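## Task

Take plate B38 out of slot 6 of plate hotel H1 and set it in nest RG, lying flat within the nest's locating features, with its well A1 in the nest corner labelled A1. All other plates in H1 must stay exactly where they began. The plate must stay in place without the robot holding it, so release it and pull the gripper away at the end.

## Robot and tools

ROBOT. A single arm with six joints ends in a two-finger parallel gripper; the only camera is cam_wrist (504x504 fisheye) on the hand. The fingers point along the gripper's +z axis and close along its y axis. The reported end_effector_position is the spot between the pads when they are shut. Closed fingertips stick out about 33 mm past it, open ones about 9 mm. Closing pushes the tips roughly 24 mm further out, so keep that gap above a surface before gripping.

FRAME. Everything uses the scene frame: origin on the table surface under the arm's base, +z up, +y to the left when facing along +x. Positions are in metres; orientations are quaternions written w first (qw, qx, qy, qz). The base may sit slightly tilted, and the printed hand position grows less accurate when the arm reaches far.

LABWARE. On a labelled plate, well A1 lies at the short end carrying the label, in the corner farthest from the labelled long side. H1 has six shelves numbered upward from 1; each shelf is a two-prong fork with locating pins, and plates rest with one short end facing out. Something may briefly pull on a held part.

THE ROW. Every motion command is built from rows of 10 numbers: x, y, z, qw, qx, qy, qz, position, force_limit, speed. The first seven are an absolute target pose for the gripper in the scene frame (metres, unit quaternion), not an offset. The last three are for the fingers, each scaled from -1 to 1. position: +1 fully open (140 mm), about -0.8 pads touching, -1 keep closing until blocked. force_limit: squeeze on parts up to 40 mm wide, about 14 N at -1, 60 N at 0, 107 N at +1. speed: finger gap rate, about 30 mm/s at -1, 140 at 0, 250 at +1. Repeat the desired quaternion in every row to hold an orientation; do not copy a reported one, which may have drifted.

execute_actions(actions): a list of actions run one after another. Each action is a list of up to 15 rows, one per 1/30 s control step; if fewer, the last row is held for the remaining steps. An action whose target lies over 0.6 m from the gripper's current position along any gripper axis is rejected; if the first action fails that check, or any action is malformed, nothing at all runs. An empty list simply reports state and images. Each step, the commanded pose is clamped to within 70 mm and 16 degrees of where the hand actually is, and position is favoured over orientation when both cannot be met, so far targets need several actions.

move(target, speed, stop_force, blocking): drives the gripper in a straight line toward one row (absolute pose plus finger numbers, fingers sent at the start). speed in m/s, 0.002 to 0.5, default 0.25; rotation is capped at twice that in rad/s. Paths last 0.5 to 10 s and stop early if longer. It does not avoid obstacles, and the hand can lag, wander or overshoot speed, notably with the arm near straight. stop_force (N, 20 to 80, optional) ends the path when the estimated push against the motion rises by that much for two steps; the hand then backs to its pose two steps earlier. Use it only with very low speed, not on moves that rotate the hand, and omit it when moving away from something you are pressing on. Not allowed in the first 0.2 s of a scene or together with blocking=false. blocking=false returns after 0.5 s while motion continues; then use wait or stop before any other motion. The extra result line reports how it ended: done, contact, held, off_target, moving or fault, plus limits such as paced (pose clipped) or held (some steps blocked; motion may then surge).

wait(seconds): 0 to 10; lets time pass while holding the last command, returning early if a running move finishes. stop(): brakes a running move; the fingers continue. zoom_image(camera, region): camera "cam_wrist", region [x0, y0, x1, y1] pixels, up to 504 by 504, origin top-left. finished_scene(scene): ends the current scene, given its number; irreversible, and the result states success and the next task.

RESULTS. Each result gives the gripper pose, finger data and images. object_status: 0 moving, 1 blocked while opening, 2 blocked while closing (a good grip), 3 reached the target or pads met (a thin part may still be held). position_measured is in counts, 3 fully open to 230 pads touching, not linear. Blocked fingers stay put until a position differing by at least 0.01 is sent; to squeeze harder, raise force_limit and switch between -1 and -0.98. "Hand target" is the pose the controller is now heading for; "pose unreachable" means the clearance check (which treats the base mount as arm) altered or blocked the command. HELD in step readings marks clipped steps. Camera calibration lines give K, fisheye distortion and T_world_to_cam; expect small errors.

AVOID. A joint torque over its load limit (148 N m for waist, shoulder, elbow; 37.2 for the three wrist joints, including a held load's weight) or any outside force reaching 150 N causes a 10 s fault stop that skips the rest of the call. The arm is stiff: even a slight overshoot into a firm surface can fault, and faster contact hits harder. Holding loads heats motors; a MOTOR HOT warning precedes an over-temperature brake stop. Do not drop plates, slam them, disturb other plates in the hotel, or push anything off the table, which ends the scene. Joint ranges (rad): waist ±3.491, shoulder ±3.140, elbow -1.187 to 4.328, forearm roll ±3.316, wrist pitch ±3.140, wrist roll ±3.927.

Each tool is called after ">>>" by a JSON object that holds its "method" and its "body".

## Session

>>> {"method": "execute_actions", "body": {"actions": []}}

Scene clock: 0.00 s.
end_effector_position=(+0.1731, -0.1791, +0.1850) position_measured=3 object_status=3 end_effector_quat_wxyz=(-0.180, +0.094, +0.680, +0.704)
Joint positions: [-1.171  1.314  0.353 -0.48  -1.971 -0.662]
Joint velocities: [ 0.001 -0.     0.     0.    -0.001  0.   ]
Hand target: +0.173, -0.179, +0.185; -0.180, +0.094, +0.680, +0.704

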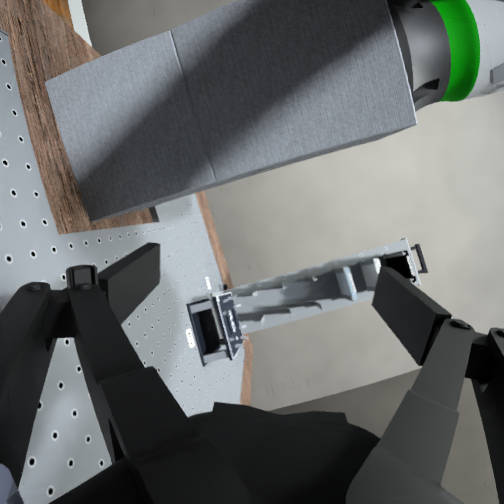

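>>> {"method": "zoom_image", "body": {"camera": "cam_wrist", "region": [160,200,460,400]}}

>>> {"method": "move", "body": {"target": [0.3,0.0,0.45,0,0.7071,0.7071,0,1,0,0]}}

Region (160, 200, 460, 400) of cam_wrist's 504x504 image, scaled by 1.680, with more detail than that image has.

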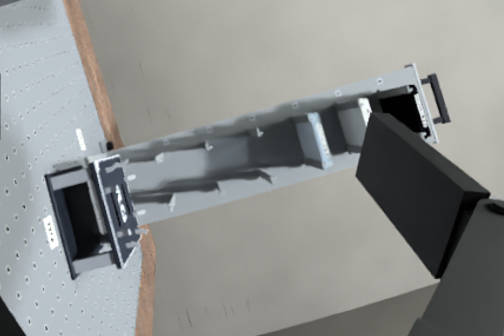

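Scene clock: 15.33 s.
end_effector_position=(+0.2987, -0.0031, +0.4474) position_measured=3 object_status=3 end_effector_quat_wxyz=(+0.003, +0.708, +0.707, -0.003)
Joint positions: [ 0.568 -0.315 -0.733  0.179 -1.286 -3.93 ]
Joint velocities: [ 0.     0.001 -0.001  0.    -0.    -0.001]
Hand target: +0.299, -0.003, +0.447; +0.003, +0.708, +0.707, -0.003
Off the commanded pose: 0.004 m, 0 deg.
joint sent to its limit — the command would take joint 6 (wrist roll) past its lower limit, so that joint was sent only as far as its limit.
move: off_target
camera_calibration (this result's frames):
cam_wrist: T_world_to_cam=[[0.992249, 0.118733, -0.0366605, -0.271205], [0.124258, -0.950886, 0.283506, -0.154871], [-0.00119837, -0.285864, -0.958269, 0.597388], [0, 0, 0, 1]] pos_world=[0.289063, 0.0557081, 0.606423]

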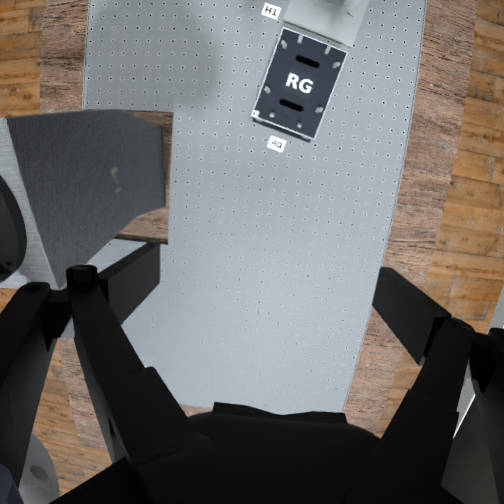

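>>> {"method": "execute_actions", "body": {"actions": [[[0.3,0,0.45,0,0.866,0.5,0,1,0,0]]]}}

Scene clock: 23.70 s.
end_effector_position=(+0.3013, +0.0004, +0.4505) position_measured=3 object_status=3 end_effector_quat_wxyz=(-0.107, +0.808, +0.579, +0.024)
Joint positions: [ 0.305 -0.262 -0.61  -0.029 -1.284 -3.93 ]
Joint velocities: [-0.358  0.03   0.09  -0.286 -0.001  0.   ]
Hand target: +0.300, +0.000, +0.450; -0.116, +0.815, +0.567, +0.026
Off the commanded pose: 0.001 m, 17 deg; orientation clipped at the last step of the last action.
joint sent to its limit — the command would take joint 6 (wrist roll) past its lower limit, so that joint was sent only as far as its limit.
Step readings (end_effector_position):
0: (+0.2987, -0.0031, +0.4474)
1: (+0.2987, -0.0031, +0.4474)
2: (+0.2988, -0.0031, +0.4475)
4: (+0.2989, -0.0027, +0.4479)
8: (+0.3017, -0.0004, +0.4503)
15: end_effector_position above
camera_calibration (this result's frames):
cam_wrist: T_world_to_cam=[[0.969599, -0.185943, -0.159067, -0.212044], [-0.172258, -0.980363, 0.0959954, 0.0210848], [-0.173793, -0.0656764, -0.98259, 0.664245], [0, 0, 0, 1]] pos_world=[0.324671, 0.0248679, 0.616927]

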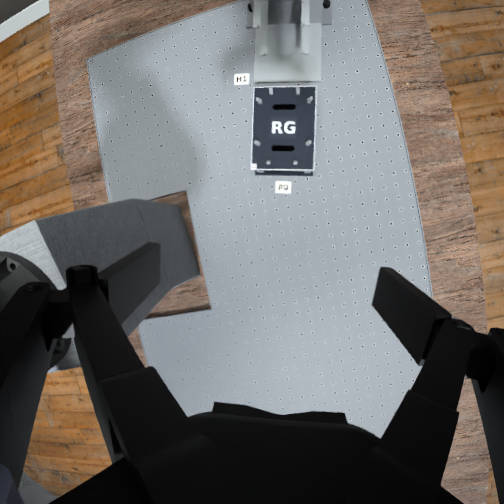

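>>> {"method": "execute_actions", "body": {"actions": [[[0.3,0,0.45,0,0.5,0.866,0,1,0,0]],[[0.3,0,0.45,0,0.1736,0.985,0,1,0,0]],[[0.3,0,0.45,0,-0.259,0.966,0,1,0,0]],[[0.3,0,0.45,0,-0.643,0.766,0,1,0,0]],[[0.3,0,0.45,0,-0.906,0.423,0,1,0,0]],[[0.3,0.03,0.43,0,1,0,0,1,0,0]],[[0.3,0.06,0.41,0,0.906,0.423,0,1,0,0]],[[0.3,0.1,0.38,0,0.766,0.643,0,1,0,0]],[[0.3,0.12,0.36,0,0.766,0.643,0,1,0,0]],[[0.3,0.12,0.36,0,0.766,0.643,0,1,0,0]]]}}

>>> {"method": "zoom_image", "body": {"camera": "cam_wrist", "region": [150,0,400,250]}}

Scene clock: 35.30 s.
end_effector_position=(+0.2997, +0.1203, +0.3601) position_measured=3 object_status=3 end_effector_quat_wxyz=(-0.000, +0.766, +0.643, -0.000)
Joint positions: [ 0.787 -0.001 -0.769  0.164 -0.964  1.918]
Joint velocities: [-0.001  0.001  0.001 -0.001 -0.     0.003]
Hand target: +0.300, +0.120, +0.360; -0.000, +0.766, +0.643, -0.000
Off the commanded pose: 0.000 m, 0 deg.
Step readings (end_effector_position; steps 1 to 15: 1st action; 16 to 30: 2nd action; 31 to 45: 3rd action; 46 to 60: 4th action; 61 to 75: 5th action; 76 to 90: 6th action; 91 to 105: 7th action; 106 to 120: 8th action; 121 to 135: 9th action; 136 to 150: 10th action):
0: (+0.3005, +0.0001, +0.4500)
1: (+0.3005, +0.0001, +0.4500)
2: (+0.3006, +0.0002, +0.4501)
4: (+0.3008, +0.0002, +0.4503)
8: (+0.3010, +0.0001, +0.4505)
15: (+0.3009, -0.0003, +0.4505)
16: (+0.3007, -0.0005, +0.4505)
17: (+0.3006, -0.0006, +0.4504)
19: (+0.3004, -0.0004, +0.4501)
23: (+0.3001, -0.0002, +0.4498)
30: (+0.3002, -0.0001, +0.4501)
31: (+0.3001, -0.0001, +0.4500)
32: (+0.3001, -0.0000, +0.4500)
34: (+0.2999, -0.0003, +0.4500)
38: (+0.2998, -0.0002, +0.4499)
45: (+0.3000, +0.0000, +0.4500)
46: (+0.3000, +0.0000, +0.4500)
47: (+0.3000, -0.0000, +0.4500)
49: (+0.3001, -0.0004, +0.4499)
53: (+0.3001, -0.0001, +0.4500)
60: (+0.3000, +0.0001, +0.4500)
61: (+0.3000, +0.0001, +0.4499)
62: (+0.3000, +0.0001, +0.4500)
64: (+0.3001, +0.0002, +0.4502)
68: (+0.3000, +0.0002, +0.4501)
75: (+0.3000, +0.0001, +0.4500)
76: (+0.2999, +0.0001, +0.4499)
77: (+0.2999, +0.0003, +0.4498)
79: (+0.2995, +0.0055, +0.4466)
83: (+0.2975, +0.0253, +0.4339)
90: (+0.2996, +0.0302, +0.4300)
91: (+0.2998, +0.0301, +0.4299)
92: (+0.2998, +0.0302, +0.4297)
94: (+0.2992, +0.0349, +0.4263)
98: (+0.2971, +0.0550, +0.4141)
105: (+0.2995, +0.0601, +0.4099)
106: (+0.2996, +0.0600, +0.4098)
107: (+0.2996, +0.0602, +0.4095)
109: (+0.2985, +0.0660, +0.4050)
113: (+0.2949, +0.0914, +0.3882)
120: (+0.2990, +0.0996, +0.3804)
121: (+0.2994, +0.0997, +0.3802)
122: (+0.2995, +0.1001, +0.3799)
124: (+0.2993, +0.1034, +0.3773)
128: (+0.2980, +0.1147, +0.3650)
135: (+0.2991, +0.1213, +0.3599)
136: (+0.2998, +0.1221, +0.3600)
137: (+0.3003, +0.1226, +0.3601)
139: (+0.3004, +0.1226, +0.3601)
143: (+0.2997, +0.1210, +0.3601)
150: end_effector_position above
camera_calibration (this result's frames):
cam_wrist: T_world_to_cam=[[0.997944, -0.0534519, -0.0353789, -0.271555], [-0.041664, -0.960342, 0.275695, 0.040746], [-0.0487122, -0.273654, -0.960594, 0.562567], [0, 0, 0, 1]] pos_world=[0.300098, 0.178564, 0.519558]

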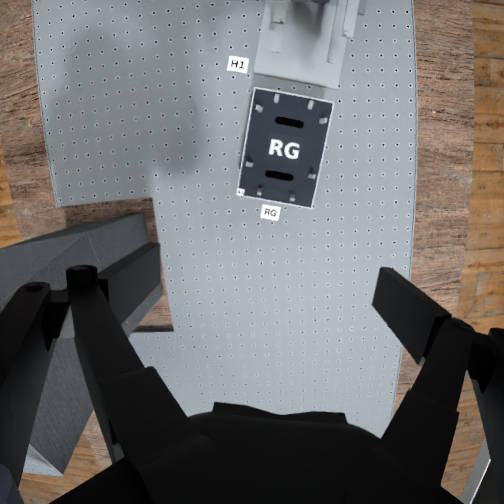

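Region (150, 0, 400, 250) of cam_wrist's 504x504 image, scaled by 2.016, with more detail than that image has.

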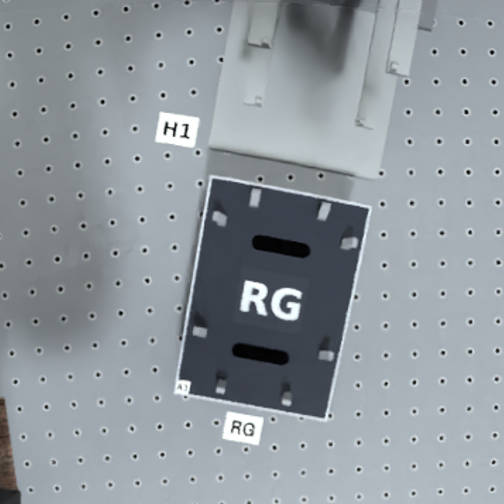

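>>> {"method": "move", "body": {"target": [0.30,0.08,0.5,-0.4402,0.5534,0.4402,0.5534,1,0,0], "speed": 0.4}}

Scene clock: 51.77 s.
end_effector_position=(+0.3019, +0.0830, +0.5032) position_measured=3 object_status=3 end_effector_quat_wxyz=(-0.455, +0.593, +0.437, +0.500)
Joint positions: [-0.758  0.199 -0.55  -1.099 -1.649  3.924]
Joint velocities: [ 0.001  0.005  0.002  0.    -0.004  0.   ]
Hand target: +0.302, +0.083, +0.503; -0.455, +0.593, +0.437, +0.500
Off the commanded pose: 0.005 m, 8 deg.
joint sent to its limit — the command would take joint 6 (wrist roll) past its upper limit, so that joint was sent only as far as its limit.
move: off_target; limits=paced
camera_calibration (this result's frames):
cam_wrist: T_world_to_cam=[[0.986756, -0.161532, 0.0148154, -0.28354], [-0.0441641, -0.35542, -0.933663, 0.524644], [0.156083, 0.920643, -0.357846, 0.225649], [0, 0, 0, 1]] pos_world=[0.267736, -0.0670745, 0.57479]

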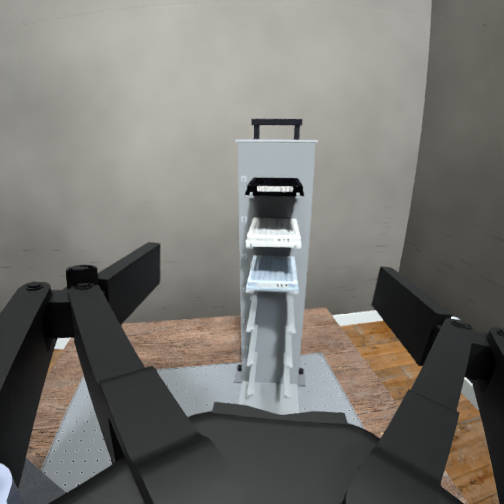

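>>> {"method": "zoom_image", "body": {"camera": "cam_wrist", "region": [220,120,340,260]}}

>>> {"method": "execute_actions", "body": {"actions": [[[0.3,0.08,0.5,-0.658,0.699,0.105,0.259,1,0,0]],[[0.3,0.08,0.5,-0.699,0.658,-0.259,-0.105,1,0,0]],[[0.3,0.08,0.5,-0.553,0.44,-0.553,-0.44,1,0,0]],[[0.3,0.08,0.5,-0.259,0.105,-0.699,-0.658,1,0,0]],[[0.31,0.11,0.51,0.105,-0.259,-0.658,-0.699,1,0,0]],[[0.32,0.15,0.52,-0.4402,0.5534,0.4402,0.5534,1,0,0]],[[0.33,0.2,0.52,-0.4402,0.5534,0.4402,0.5534,1,0,0]],[[0.33,0.2,0.52,-0.4402,0.5534,0.4402,0.5534,1,0,0]],[[0.33,0.2,0.52,-0.4402,0.5534,0.4402,0.5534,1,0,0]]]}}

>>> {"method": "zoom_image", "body": {"camera": "cam_wrist", "region": [150,120,400,370]}}

Region (220, 120, 340, 260) of cam_wrist's 504x504 image, scaled by 3.600, with more detail than that image has; it fills the left 432 columns of this view, and the rest is white.

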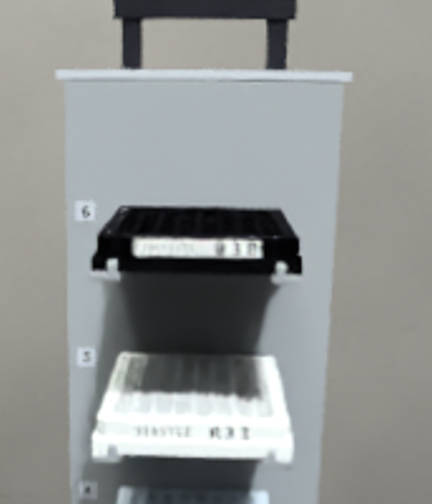

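Scene clock: 66.77 s.
end_effector_position=(+0.3301, +0.1999, +0.5199) position_measured=3 object_status=3 end_effector_quat_wxyz=(-0.397, +0.527, +0.447, +0.604)
Joint positions: [-0.539  0.27  -0.686 -1.412 -1.504 -1.987]
Joint velocities: [ 0.196 -0.154  0.22   0.229  0.04  -1.381]
Hand target: +0.330, +0.200, +0.520; -0.435, +0.550, +0.436, +0.565
Off the commanded pose: 0.000 m, 8 deg.
Step readings (end_effector_position; steps 1 to 15: 1st action; 16 to 30: 2nd action; 31 to 45: 3rd action; 46 to 60: 4th action; 61 to 75: 5th action; 76 to 90: 6th action; 91 to 105: 7th action; 106 to 120: 8th action; 121 to 135: 9th action):
0: (+0.3019, +0.0830, +0.5031)
1: (+0.3019, +0.0830, +0.5031)
2: (+0.3018, +0.0830, +0.5031)
4: (+0.3015, +0.0826, +0.5026)
8: (+0.3005, +0.0807, +0.5008)
15: (+0.3005, +0.0796, +0.5002)
16: (+0.3006, +0.0796, +0.5002)
17: (+0.3005, +0.0796, +0.5002)
19: (+0.3003, +0.0798, +0.5001)
23: (+0.3001, +0.0799, +0.5000)
30: (+0.3000, +0.0800, +0.5000)
31: (+0.3000, +0.0800, +0.5000)
32: (+0.3000, +0.0800, +0.5000)
34: (+0.3000, +0.0800, +0.5000)
38: (+0.3000, +0.0800, +0.5000)
45: (+0.3000, +0.0800, +0.5000)
46: (+0.3000, +0.0800, +0.5000)
47: (+0.3000, +0.0800, +0.5000)
49: (+0.2999, +0.0800, +0.5001)
53: (+0.3000, +0.0800, +0.5000)
60: (+0.2999, +0.0800, +0.5001)
61: (+0.2999, +0.0800, +0.5001)
62: (+0.2999, +0.0804, +0.5001)
64: (+0.3007, +0.0844, +0.5013)
68: (+0.3056, +0.1020, +0.5076)
75: (+0.3098, +0.1099, +0.5099)
76: (+0.3098, +0.1101, +0.5099)
77: (+0.3098, +0.1106, +0.5100)
79: (+0.3103, +0.1160, +0.5113)
83: (+0.3144, +0.1387, +0.5176)
90: (+0.3193, +0.1494, +0.5196)
91: (+0.3194, +0.1498, +0.5197)
92: (+0.3194, +0.1504, +0.5197)
94: (+0.3200, +0.1568, +0.5200)
98: (+0.3226, +0.1847, +0.5198)
105: (+0.3284, +0.1993, +0.5194)
106: (+0.3290, +0.1997, +0.5194)
107: (+0.3293, +0.1998, +0.5194)
109: (+0.3297, +0.2000, +0.5195)
113: (+0.3301, +0.2001, +0.5198)
120: (+0.3294, +0.2004, +0.5199)
121: (+0.3294, +0.2004, +0.5198)
122: (+0.3294, +0.2004, +0.5198)
124: (+0.3297, +0.2002, +0.5198)
128: (+0.3299, +0.2001, +0.5198)
135: end_effector_position above
camera_calibration (this result's frames):
cam_wrist: T_world_to_cam=[[0.937686, -0.250621, 0.240696, -0.37612], [0.164021, -0.291428, -0.942426, 0.506094], [0.306338, 0.923179, -0.232161, 0.00418071], [0, 0, 0, 1]] pos_world=[0.268392, 0.0493669, 0.568457]

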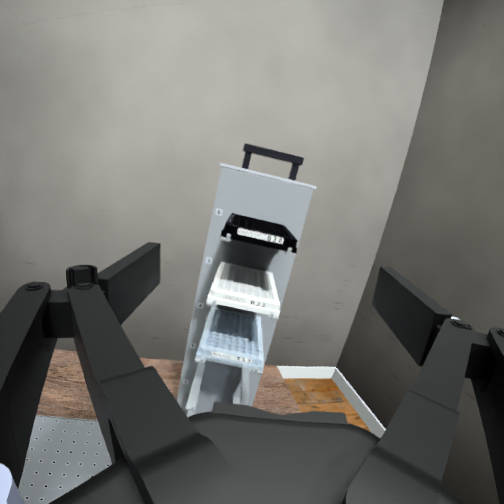

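Region (150, 120, 400, 370) of cam_wrist's 504x504 image, scaled by 2.016, with more detail than that image has.

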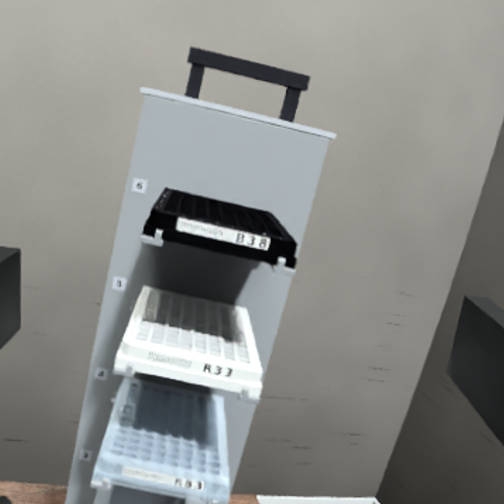

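>>> {"method": "move", "body": {"target": [0.362,0.319,0.528,-0.3345,0.66,0.525,0.4205,0.65,0,0]}}

>>> {"method": "zoom_image", "body": {"camera": "cam_wrist", "region": [100,50,420,370]}}

Scene clock: 78.73 s.
end_effector_position=(+0.3613, +0.3183, +0.5257) position_measured=47 object_status=3 end_effector_quat_wxyz=(-0.333, +0.661, +0.526, +0.419)
Joint positions: [ 0.268 -0.12  -0.579 -1.115 -0.76  -3.036]
Joint velocities: [ 0.002 -0.001 -0.001  0.002  0.002 -0.004]
Hand target: +0.361, +0.318, +0.526; -0.333, +0.661, +0.526, +0.419
Off the commanded pose: 0.003 m, 0 deg.
move: done
camera_calibration (this result's frames):
cam_wrist: T_world_to_cam=[[0.985296, -0.142594, 0.0941234, -0.351642], [-0.025494, -0.667419, -0.744245, 0.624947], [0.168945, 0.730902, -0.661241, 0.223081], [0, 0, 0, 1]] pos_world=[0.324715, 0.20391, 0.645722]

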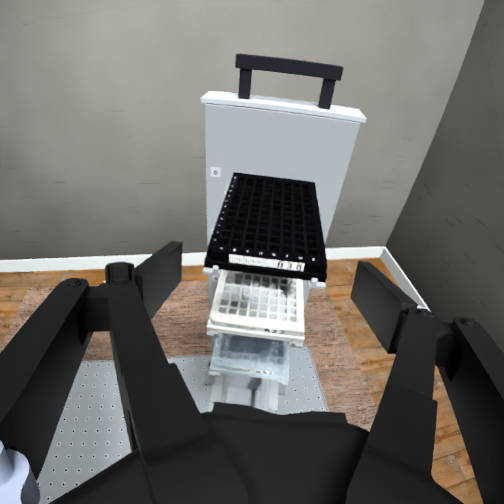

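Region (100, 50, 420, 370) of cam_wrist's 504x504 image, scaled by 1.575, with more detail than that image has.

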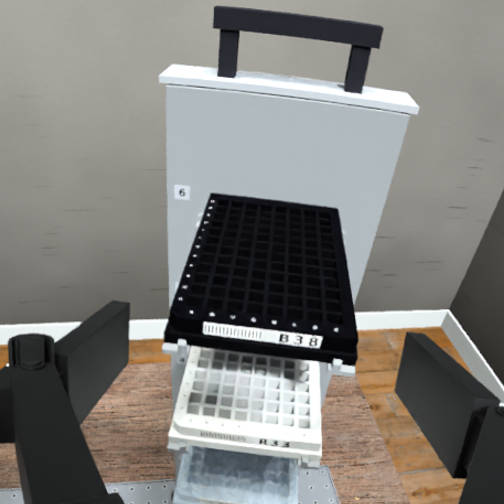

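>>> {"method": "move", "body": {"target": [0.376,0.382,0.528,-0.3345,0.66,0.525,0.4205,0.5,0,0], "speed": 0.08}}

>>> {"method": "zoom_image", "body": {"camera": "cam_wrist", "region": [120,150,420,400]}}

Scene clock: 89.00 s.
end_effector_position=(+0.3761, +0.3817, +0.5276) position_measured=66 object_status=3 end_effector_quat_wxyz=(-0.334, +0.660, +0.525, +0.420)
Joint positions: [ 0.405 -0.003 -0.501 -1.164 -0.634 -3.058]
Joint velocities: [ 0.     0.     0.001 -0.     0.    -0.   ]
Hand target: +0.376, +0.382, +0.528; -0.334, +0.660, +0.525, +0.420
Off the commanded pose: 0.000 m, 0 deg.
move: done
camera_calibration (this result's frames):
cam_wrist: T_world_to_cam=[[0.985238, -0.142784, 0.0944445, -0.357464], [-0.0247824, -0.664831, -0.746583, 0.669031], [0.16939, 0.733221, -0.658555, 0.173077], [0, 0, 0, 1]] pos_world=[0.33945, 0.266849, 0.647228]

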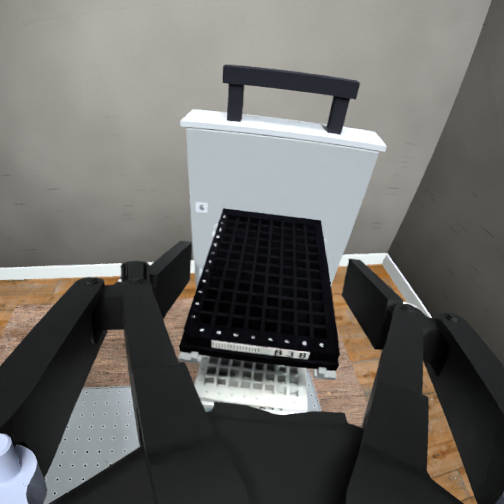

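Region (120, 150, 420, 400) of cam_wrist's 504x504 image, scaled by 1.680, with more detail than that image has.

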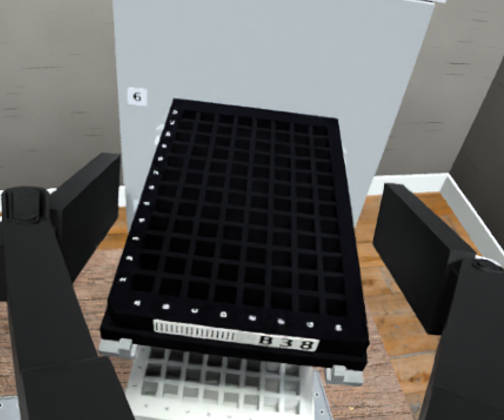

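>>> {"method": "execute_actions", "body": {"actions": [[[0.376,0.382,0.524,-0.3345,0.66,0.525,0.4205,0.5,0.3,-0.6]],[[0.376,0.382,0.524,-0.3345,0.66,0.525,0.4205,-1,0.3,-0.6]],[[0.376,0.382,0.524,-0.3345,0.66,0.525,0.4205,-1,0.3,-0.6]]]}}

>>> {"method": "move", "body": {"target": [0.376,0.382,0.545,-0.3345,0.66,0.525,0.4205,-1,0.3,-0.6], "speed": 0.03}}

>>> {"method": "zoom_image", "body": {"camera": "cam_wrist", "region": [120,150,420,400]}}

Scene clock: 104.27 s.
end_effector_position=(+0.3760, +0.3820, +0.5240) position_measured=104 object_status=2 end_effector_quat_wxyz=(-0.335, +0.660, +0.525, +0.420)
Joint positions: [ 0.398  0.005 -0.502 -1.178 -0.636 -3.037]
Joint velocities: [ 0.    -0.001 -0.     0.     0.001  0.   ]
Hand target: +0.376, +0.382, +0.524; -0.335, +0.660, +0.525, +0.421
Off the commanded pose: 0.000 m, 0 deg.
Step readings (end_effector_position; steps 1 to 15: 1st action; 16 to 30: 2nd action; 31 to 45: 3rd action):
0: (+0.3761, +0.3817, +0.5276)
1: (+0.3761, +0.3817, +0.5276)
2: (+0.3762, +0.3819, +0.5272)
4: (+0.3762, +0.3820, +0.5246)
8: (+0.3761, +0.3820, +0.5241)
15: (+0.3760, +0.3820, +0.5240)
16: (+0.3760, +0.3820, +0.5240)
17: (+0.3760, +0.3820, +0.5240)
19: (+0.3760, +0.3820, +0.5240)
23: (+0.3760, +0.3820, +0.5240)
30: (+0.3757, +0.3821, +0.5240)
31: (+0.3757, +0.3820, +0.5240)
32: (+0.3757, +0.3820, +0.5239)
34: (+0.3758, +0.3820, +0.5239)
38: (+0.3759, +0.3820, +0.5239)
45: end_effector_position above
camera_calibration (this result's frames):
cam_wrist: T_world_to_cam=[[0.985282, -0.142728, 0.0940625, -0.356788], [-0.0248778, -0.664153, -0.747182, 0.666562], [0.169116, 0.733845, -0.657929, 0.169998], [0, 0, 0, 1]] pos_world=[0.33937, 0.267023, 0.643451]

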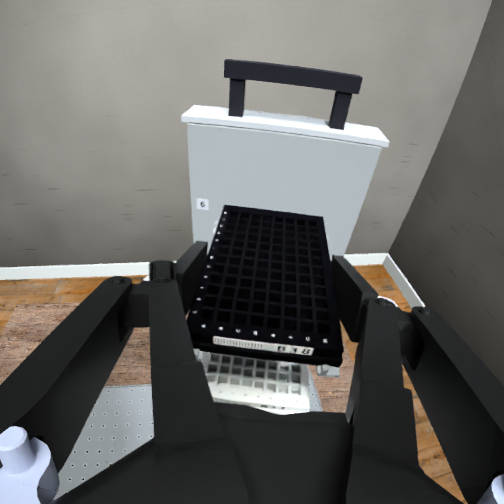

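Scene clock: 105.23 s.
end_effector_position=(+0.3761, +0.3820, +0.5449) position_measured=106 object_status=2 end_effector_quat_wxyz=(-0.334, +0.660, +0.525, +0.420)
Joint positions: [ 0.435 -0.038 -0.492 -1.11  -0.629 -3.143]
Joint velocities: [ 0.001 -0.     0.     0.001 -0.    -0.002]
Hand target: +0.376, +0.382, +0.545; -0.334, +0.660, +0.525, +0.420
Off the commanded pose: 0.000 m, 0 deg.
move: done
camera_calibration (this result's frames):
cam_wrist: T_world_to_cam=[[0.985276, -0.142657, 0.094238, -0.359013], [-0.0247222, -0.664266, -0.747087, 0.682154], [0.169176, 0.733757, -0.658012, 0.183749], [0, 0, 0, 1]] pos_world=[0.339505, 0.267089, 0.66437]

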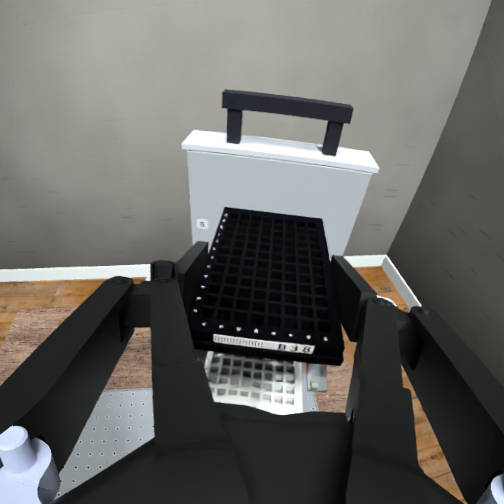

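Region (120, 150, 420, 400) of cam_wrist's 504x504 image, scaled by 1.680, with more detail than that image has.

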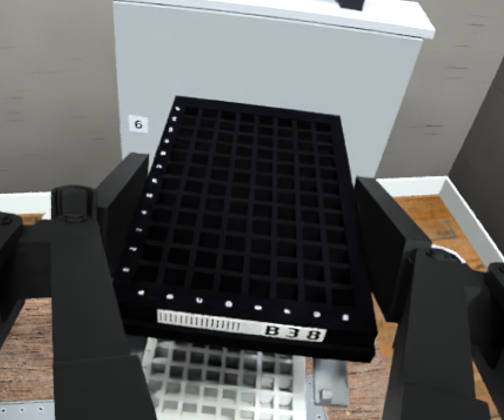

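>>> {"method": "move", "body": {"target": [0.335,0.205,0.545,-0.3345,0.66,0.525,0.4205,-1,0.3,-0.6], "speed": 0.15}}

>>> {"method": "move", "body": {"target": [0.285,0.01,0.17,-0.3345,0.66,0.525,0.4205,-1,0.3,-0.6], "speed": 0.2}}

>>> {"method": "zoom_image", "body": {"camera": "cam_wrist", "region": [170,80,370,280]}}

Scene clock: 111.50 s.
end_effector_position=(+0.3350, +0.2059, +0.5462) position_measured=106 object_status=2 end_effector_quat_wxyz=(-0.336, +0.659, +0.524, +0.421)
Joint positions: [-0.054 -0.307 -0.623 -1.017 -1.092 -3.006]
Joint velocities: [-0.002  0.002  0.001 -0.001 -0.002  0.001]
Hand target: +0.335, +0.206, +0.546; -0.336, +0.659, +0.524, +0.421
Off the commanded pose: 0.001 m, 0 deg.
move: done
camera_calibration (this result's frames):
cam_wrist: T_world_to_cam=[[0.985302, -0.142845, 0.0936788, -0.343415], [-0.0246786, -0.661677, -0.749383, 0.56584], [0.169031, 0.736057, -0.655477, 0.318972], [0, 0, 0, 1]] pos_world=[0.298416, 0.0905672, 0.66528]

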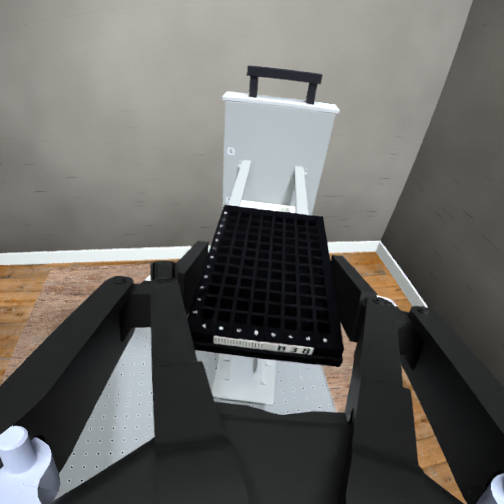

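Scene clock: 114.07 s.
end_effector_position=(+0.2847, +0.0116, +0.1723) position_measured=106 object_status=2 end_effector_quat_wxyz=(-0.335, +0.660, +0.524, +0.422)
Joint positions: [-0.913  0.873 -0.347 -0.911 -1.136 -1.831]
Joint velocities: [-0.     0.001 -0.     0.001 -0.003  0.   ]
Hand target: +0.285, +0.012, +0.172; -0.335, +0.660, +0.524, +0.422
Off the commanded pose: 0.003 m, 0 deg.
move: done
camera_calibration (this result's frames):
cam_wrist: T_world_to_cam=[[0.984763, -0.145147, 0.0957832, -0.286754], [-0.0246322, -0.661656, -0.749403, 0.155868], [0.172149, 0.735625, -0.655149, 0.224501], [0, 0, 0, 1]] pos_world=[0.247576, -0.10364, 0.291356]

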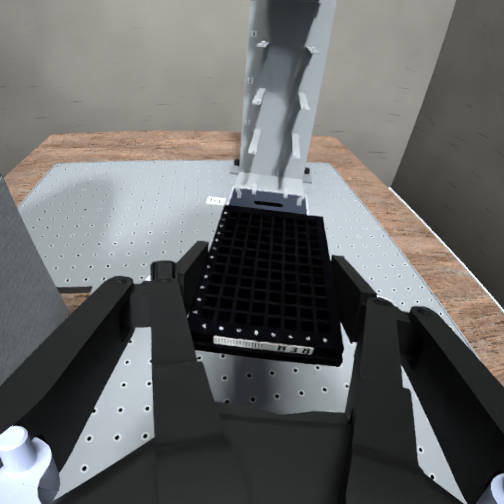

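Region (170, 80, 370, 280) of cam_wrist's 504x504 image, scaled by 2.520, with more detail than that image has.

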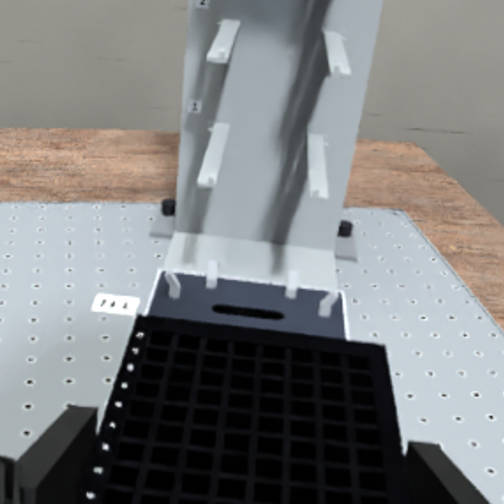

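>>> {"method": "move", "body": {"target": [0.330,0.190,0.122,-0.3345,0.66,0.525,0.4205,-1,0.3,-0.6], "speed": 0.12}}

>>> {"method": "zoom_image", "body": {"camera": "cam_wrist", "region": [140,160,400,420]}}

Scene clock: 125.77 s.
end_effector_position=(+0.3293, +0.1890, +0.1218) position_measured=106 object_status=2 end_effector_quat_wxyz=(-0.334, +0.661, +0.525, +0.419)
Joint positions: [-0.566  1.106 -0.34  -1.341 -0.961 -1.644]
Joint velocities: [ 0.001  0.    -0.    -0.     0.     0.   ]
Hand target: +0.329, +0.189, +0.122; -0.334, +0.661, +0.525, +0.419
Off the commanded pose: 0.001 m, 0 deg.
move: done
camera_calibration (this result's frames):
cam_wrist: T_world_to_cam=[[0.985446, -0.142369, 0.0928784, -0.300507], [-0.0258943, -0.665737, -0.745737, 0.237219], [0.168002, 0.732479, -0.659735, 0.0557188], [0, 0, 0, 1]] pos_world=[0.292916, 0.0743297, 0.241573]

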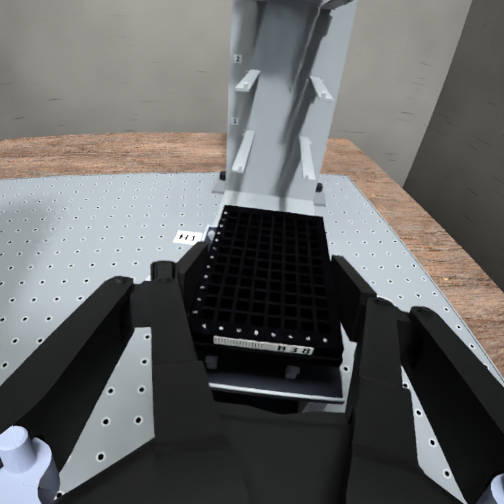

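Region (140, 160, 400, 420) of cam_wrist's 504x504 image, scaled by 1.938, with more detail than that image has.

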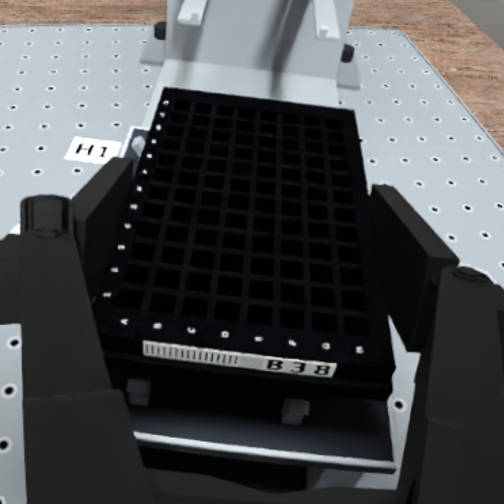

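>>> {"method": "move", "body": {"target": [0.328,0.1935,0.110,-0.3345,0.66,0.525,0.4205,-1,0.3,-0.6], "speed": 0.02}}

>>> {"method": "zoom_image", "body": {"camera": "cam_wrist", "region": [140,160,400,420]}}

Scene clock: 132.83 s.
end_effector_position=(+0.3280, +0.1935, +0.1100) position_measured=106 object_status=2 end_effector_quat_wxyz=(-0.334, +0.660, +0.525, +0.420)
Joint positions: [-0.568  1.145 -0.32  -1.353 -0.959 -1.62 ]
Joint velocities: [-0.     0.001 -0.    -0.     0.     0.   ]
Hand target: +0.328, +0.194, +0.110; -0.335, +0.660, +0.525, +0.421
Off the commanded pose: 0.000 m, 0 deg.
move: done
camera_calibration (this result's frames):
cam_wrist: T_world_to_cam=[[0.985266, -0.14278, 0.0941518, -0.297494], [-0.024848, -0.664165, -0.747173, 0.230903], [0.169214, 0.733824, -0.657927, 0.044069], [0, 0, 0, 1]] pos_world=[0.291391, 0.0785429, 0.229528]

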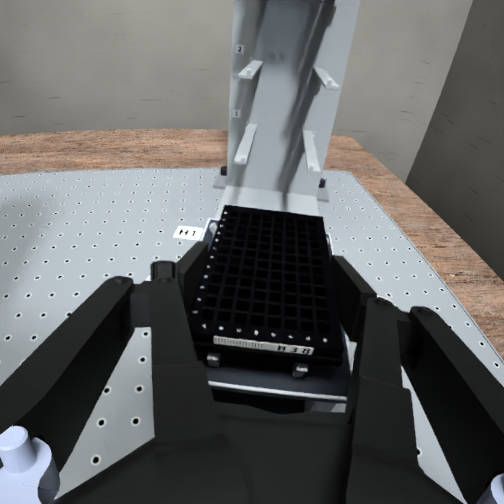

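Region (140, 160, 400, 420) of cam_wrist's 504x504 image, scaled by 1.938, with more detail than that image has.

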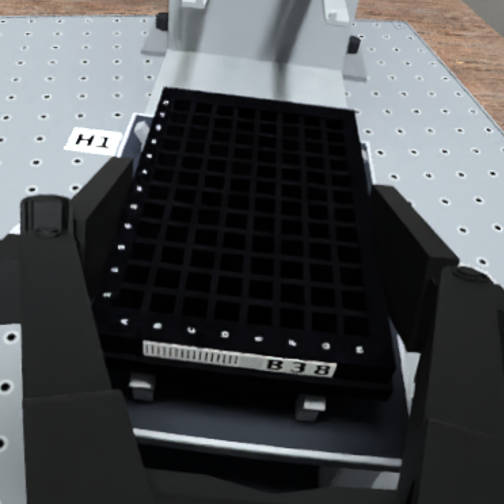

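>>> {"method": "execute_actions", "body": {"actions": [[[0.3256,0.1941,0.109,-0.3345,0.66,0.525,0.4205,-1,0.3,-0.6]],[[0.3256,0.1941,0.107,-0.3345,0.66,0.525,0.4205,-1,0.3,-0.6],[0.3256,0.1941,0.106,-0.3345,0.66,0.525,0.4205,-1,0.3,-0.6],[0.3256,0.1941,0.105,-0.3345,0.66,0.525,0.4205,-1,0.3,-0.6],[0.3256,0.1941,0.104,-0.3345,0.66,0.525,0.4205,-1,0.3,-0.6]]]}}

>>> {"method": "zoom_image", "body": {"camera": "cam_wrist", "region": [140,160,400,420]}}

Scene clock: 139.77 s.
end_effector_position=(+0.3256, +0.1941, +0.1040) position_measured=106 object_status=2 end_effector_quat_wxyz=(-0.335, +0.660, +0.525, +0.421)
Joint positions: [-0.574  1.164 -0.312 -1.355 -0.958 -1.607]
Joint velocities: [ 0.    -0.    -0.     0.     0.001  0.   ]
Hand target: +0.326, +0.194, +0.104; -0.335, +0.660, +0.525, +0.421
Off the commanded pose: 0.000 m, 0 deg.
Step readings (end_effector_position; steps 1 to 15: 1st action; 16 to 30: 2nd action):
0: (+0.3280, +0.1935, +0.1100)
1: (+0.3280, +0.1935, +0.1100)
2: (+0.3275, +0.1936, +0.1097)
4: (+0.3259, +0.1940, +0.1091)
8: (+0.3257, +0.1941, +0.1090)
15: (+0.3256, +0.1941, +0.1090)
16: (+0.3256, +0.1941, +0.1090)
17: (+0.3255, +0.1942, +0.1085)
19: (+0.3255, +0.1942, +0.1063)
23: (+0.3256, +0.1941, +0.1041)
30: end_effector_position above
camera_calibration (this result's frames):
cam_wrist: T_world_to_cam=[[0.985266, -0.142797, 0.0941275, -0.294458], [-0.0248696, -0.664128, -0.747205, 0.226759], [0.169212, 0.733855, -0.657894, 0.0400507], [0, 0, 0, 1]] pos_world=[0.288982, 0.0791576, 0.223501]

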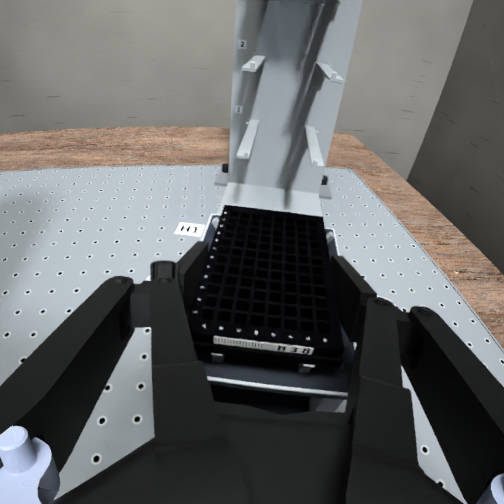

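Region (140, 160, 400, 420) of cam_wrist's 504x504 image, scaled by 1.938, with more detail than that image has.

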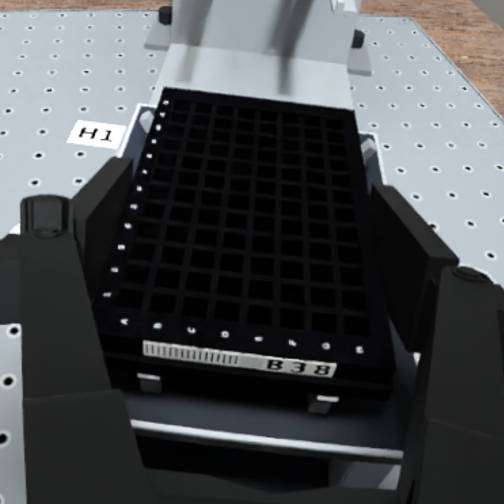

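>>> {"method": "move", "body": {"target": [0.326,0.1956,0.092,-0.3345,0.66,0.525,0.4205,-1,0.3,-0.6], "speed": 0.004, "stop_force": 20}}

>>> {"method": "zoom_image", "body": {"camera": "cam_wrist", "region": [140,160,400,420]}}

Scene clock: 145.27 s.
end_effector_position=(+0.3257, +0.1943, +0.1028) position_measured=106 object_status=2 end_effector_quat_wxyz=(-0.335, +0.660, +0.525, +0.421)
Joint positions: [-0.574  1.167 -0.309 -1.355 -0.958 -1.605]
Joint velocities: [-0.    -0.003 -0.001 -0.     0.     0.   ]
Hand target: +0.326, +0.194, +0.103; -0.335, +0.660, +0.525, +0.421
Off the commanded pose: 0.011 m, 0 deg.
move: contact
camera_calibration (this result's frames):
cam_wrist: T_world_to_cam=[[0.985233, -0.142864, 0.0943758, -0.2944], [-0.0246701, -0.663883, -0.747429, 0.225866], [0.169435, 0.734063, -0.657604, 0.0389121], [0, 0, 0, 1]] pos_world=[0.289031, 0.0793259, 0.222192]

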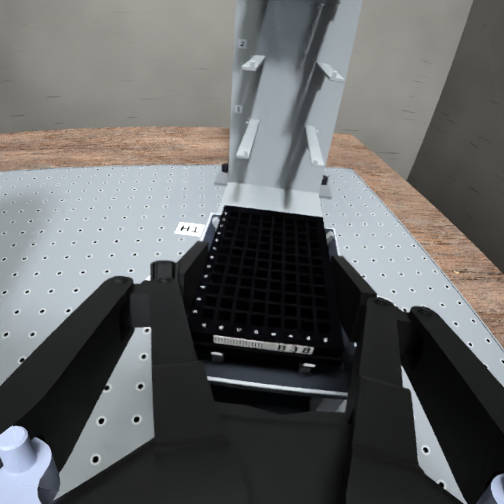

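Region (140, 160, 400, 420) of cam_wrist's 504x504 image, scaled by 1.938, with more detail than that image has.

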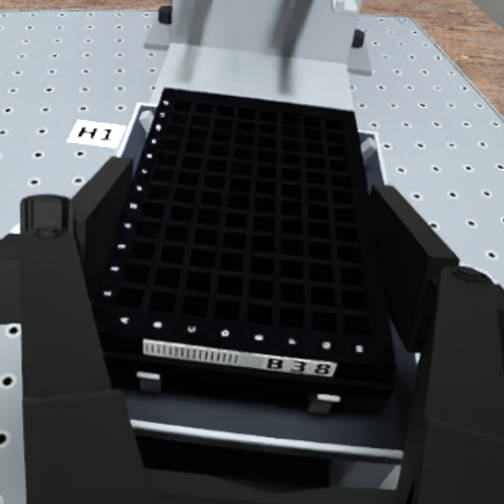

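>>> {"method": "move", "body": {"target": [0.3265,0.198,0.105,-0.3345,0.66,0.525,0.4205,-1,0.3,-0.6], "speed": 0.01}}

>>> {"method": "move", "body": {"target": [0.3265,0.198,0.092,-0.3345,0.66,0.525,0.4205,-1,0.3,-0.6], "speed": 0.004, "stop_force": 20}}

>>> {"method": "zoom_image", "body": {"camera": "cam_wrist", "region": [140,160,400,420]}}

Scene clock: 150.37 s.
end_effector_position=(+0.3265, +0.1980, +0.1050) position_measured=106 object_status=2 end_effector_quat_wxyz=(-0.334, +0.660, +0.525, +0.420)
Joint positions: [-0.564  1.163 -0.314 -1.365 -0.956 -1.605]
Joint velocities: [-0.     0.001  0.    -0.    -0.     0.   ]
Hand target: +0.326, +0.198, +0.105; -0.335, +0.660, +0.525, +0.420
Off the commanded pose: 0.000 m, 0 deg.
move: done
camera_calibration (this result's frames):
cam_wrist: T_world_to_cam=[[0.985269, -0.142782, 0.0941233, -0.294906], [-0.0248792, -0.6642, -0.74714, 0.230055], [0.169195, 0.733792, -0.657968, 0.0377295], [0, 0, 0, 1]] pos_world=[0.289901, 0.0830097, 0.224466]

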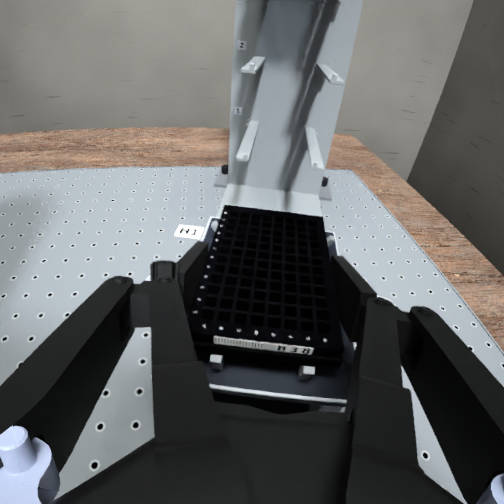

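Scene clock: 151.70 s.
end_effector_position=(+0.3265, +0.1980, +0.1010) position_measured=106 object_status=2 end_effector_quat_wxyz=(-0.334, +0.660, +0.525, +0.421)
Joint positions: [-0.567  1.174 -0.305 -1.365 -0.956 -1.601]
Joint velocities: [ 0.002 -0.003 -0.001 -0.     0.     0.   ]
Hand target: +0.326, +0.198, +0.101; -0.335, +0.660, +0.525, +0.421
Off the commanded pose: 0.009 m, 0 deg.
move: contact
camera_calibration (this result's frames):
cam_wrist: T_world_to_cam=[[0.985246, -0.142807, 0.0943221, -0.29454], [-0.024715, -0.664069, -0.747263, 0.22704], [0.169351, 0.733906, -0.657801, 0.0350115], [0, 0, 0, 1]] pos_world=[0.289876, 0.0830129, 0.220471]

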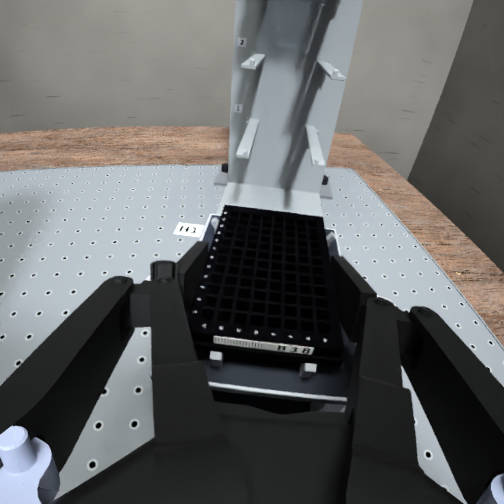

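Region (140, 160, 400, 420) of cam_wrist's 504x504 image, scaled by 1.938, with more detail than that image has.

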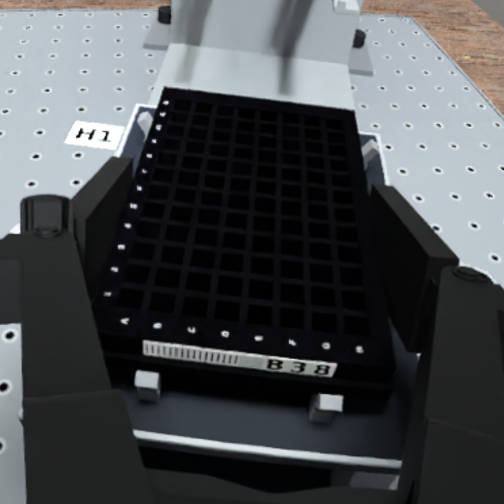

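>>> {"method": "execute_actions", "body": {"actions": [[[0.3263,0.197,0.1022,-0.3345,0.66,0.525,0.4205,-1,0.3,-0.6]],[[0.3263,0.197,0.1022,-0.3345,0.66,0.525,0.4205,0.6,0.3,-0.6]],[[0.3263,0.197,0.13,-0.3345,0.66,0.525,0.4205,1,0.3,0]],[[0.315,0.15,0.16,-0.3345,0.66,0.525,0.4205,1,0.3,0]],[[0.315,0.15,0.16,-0.3345,0.66,0.525,0.4205,1,0.3,0]]]}}

>>> {"method": "zoom_image", "body": {"camera": "cam_wrist", "region": [160,190,380,410]}}

Scene clock: 159.03 s.
end_effector_position=(+0.3150, +0.1500, +0.1600) position_measured=3 object_status=3 end_effector_quat_wxyz=(-0.335, +0.660, +0.525, +0.421)
Joint positions: [-0.638  0.972 -0.415 -1.235 -0.99  -1.706]
Joint velocities: [ 0.    -0.    -0.002  0.    -0.001 -0.   ]
Hand target: +0.315, +0.150, +0.160; -0.335, +0.660, +0.525, +0.421
Off the commanded pose: 0.000 m, 0 deg.
Step readings (end_effector_position; steps 1 to 15: 1st action; 16 to 30: 2nd action; 31 to 45: 3rd action; 46 to 60: 4th action; 61 to 75: 5th action):
0: (+0.3265, +0.1980, +0.1011)
1: (+0.3265, +0.1980, +0.1011)
2: (+0.3265, +0.1978, +0.1014)
4: (+0.3264, +0.1972, +0.1020)
8: (+0.3263, +0.1970, +0.1021)
15: (+0.3263, +0.1970, +0.1022)
16: (+0.3263, +0.1970, +0.1022)
17: (+0.3263, +0.1970, +0.1022)
19: (+0.3263, +0.1970, +0.1022)
23: (+0.3262, +0.1969, +0.1022)
30: (+0.3263, +0.1970, +0.1022)
31: (+0.3263, +0.1970, +0.1022)
32: (+0.3262, +0.1971, +0.1030)
34: (+0.3261, +0.1977, +0.1109)
38: (+0.3263, +0.1974, +0.1289)
45: (+0.3264, +0.1970, +0.1300)
46: (+0.3263, +0.1969, +0.1300)
47: (+0.3261, +0.1961, +0.1306)
49: (+0.3243, +0.1879, +0.1364)
53: (+0.3166, +0.1590, +0.1539)
60: (+0.3151, +0.1503, +0.1601)
61: (+0.3152, +0.1503, +0.1601)
62: (+0.3151, +0.1502, +0.1601)
64: (+0.3150, +0.1501, +0.1602)
68: (+0.3150, +0.1500, +0.1601)
75: end_effector_position above
camera_calibration (this result's frames):
cam_wrist: T_world_to_cam=[[0.985265, -0.142786, 0.0941578, -0.295609], [-0.0248363, -0.664117, -0.747216, 0.239029], [0.169224, 0.733867, -0.657878, 0.111043], [0, 0, 0, 1]] pos_world=[0.278399, 0.0350437, 0.279492]

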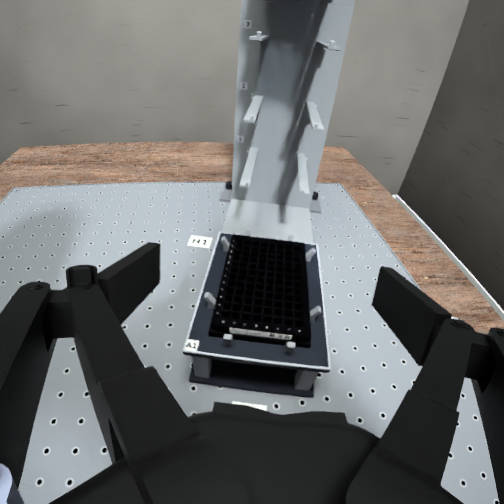

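Region (160, 190, 380, 410) of cam_wrist's 504x504 image, scaled by 2.291, with more detail than that image has.

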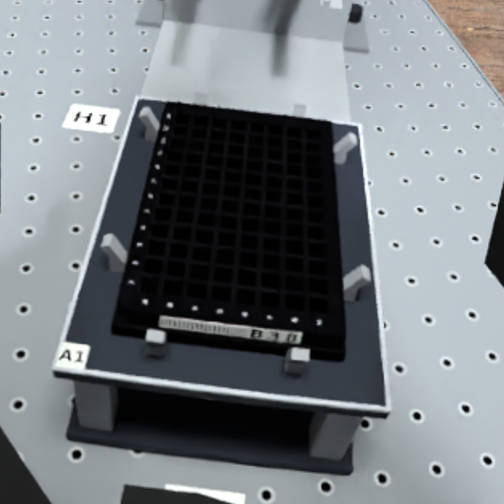

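Seated.

>>> {"method": "finished_scene", "body": {"scene": 1}}

The scene is finished: the task was done.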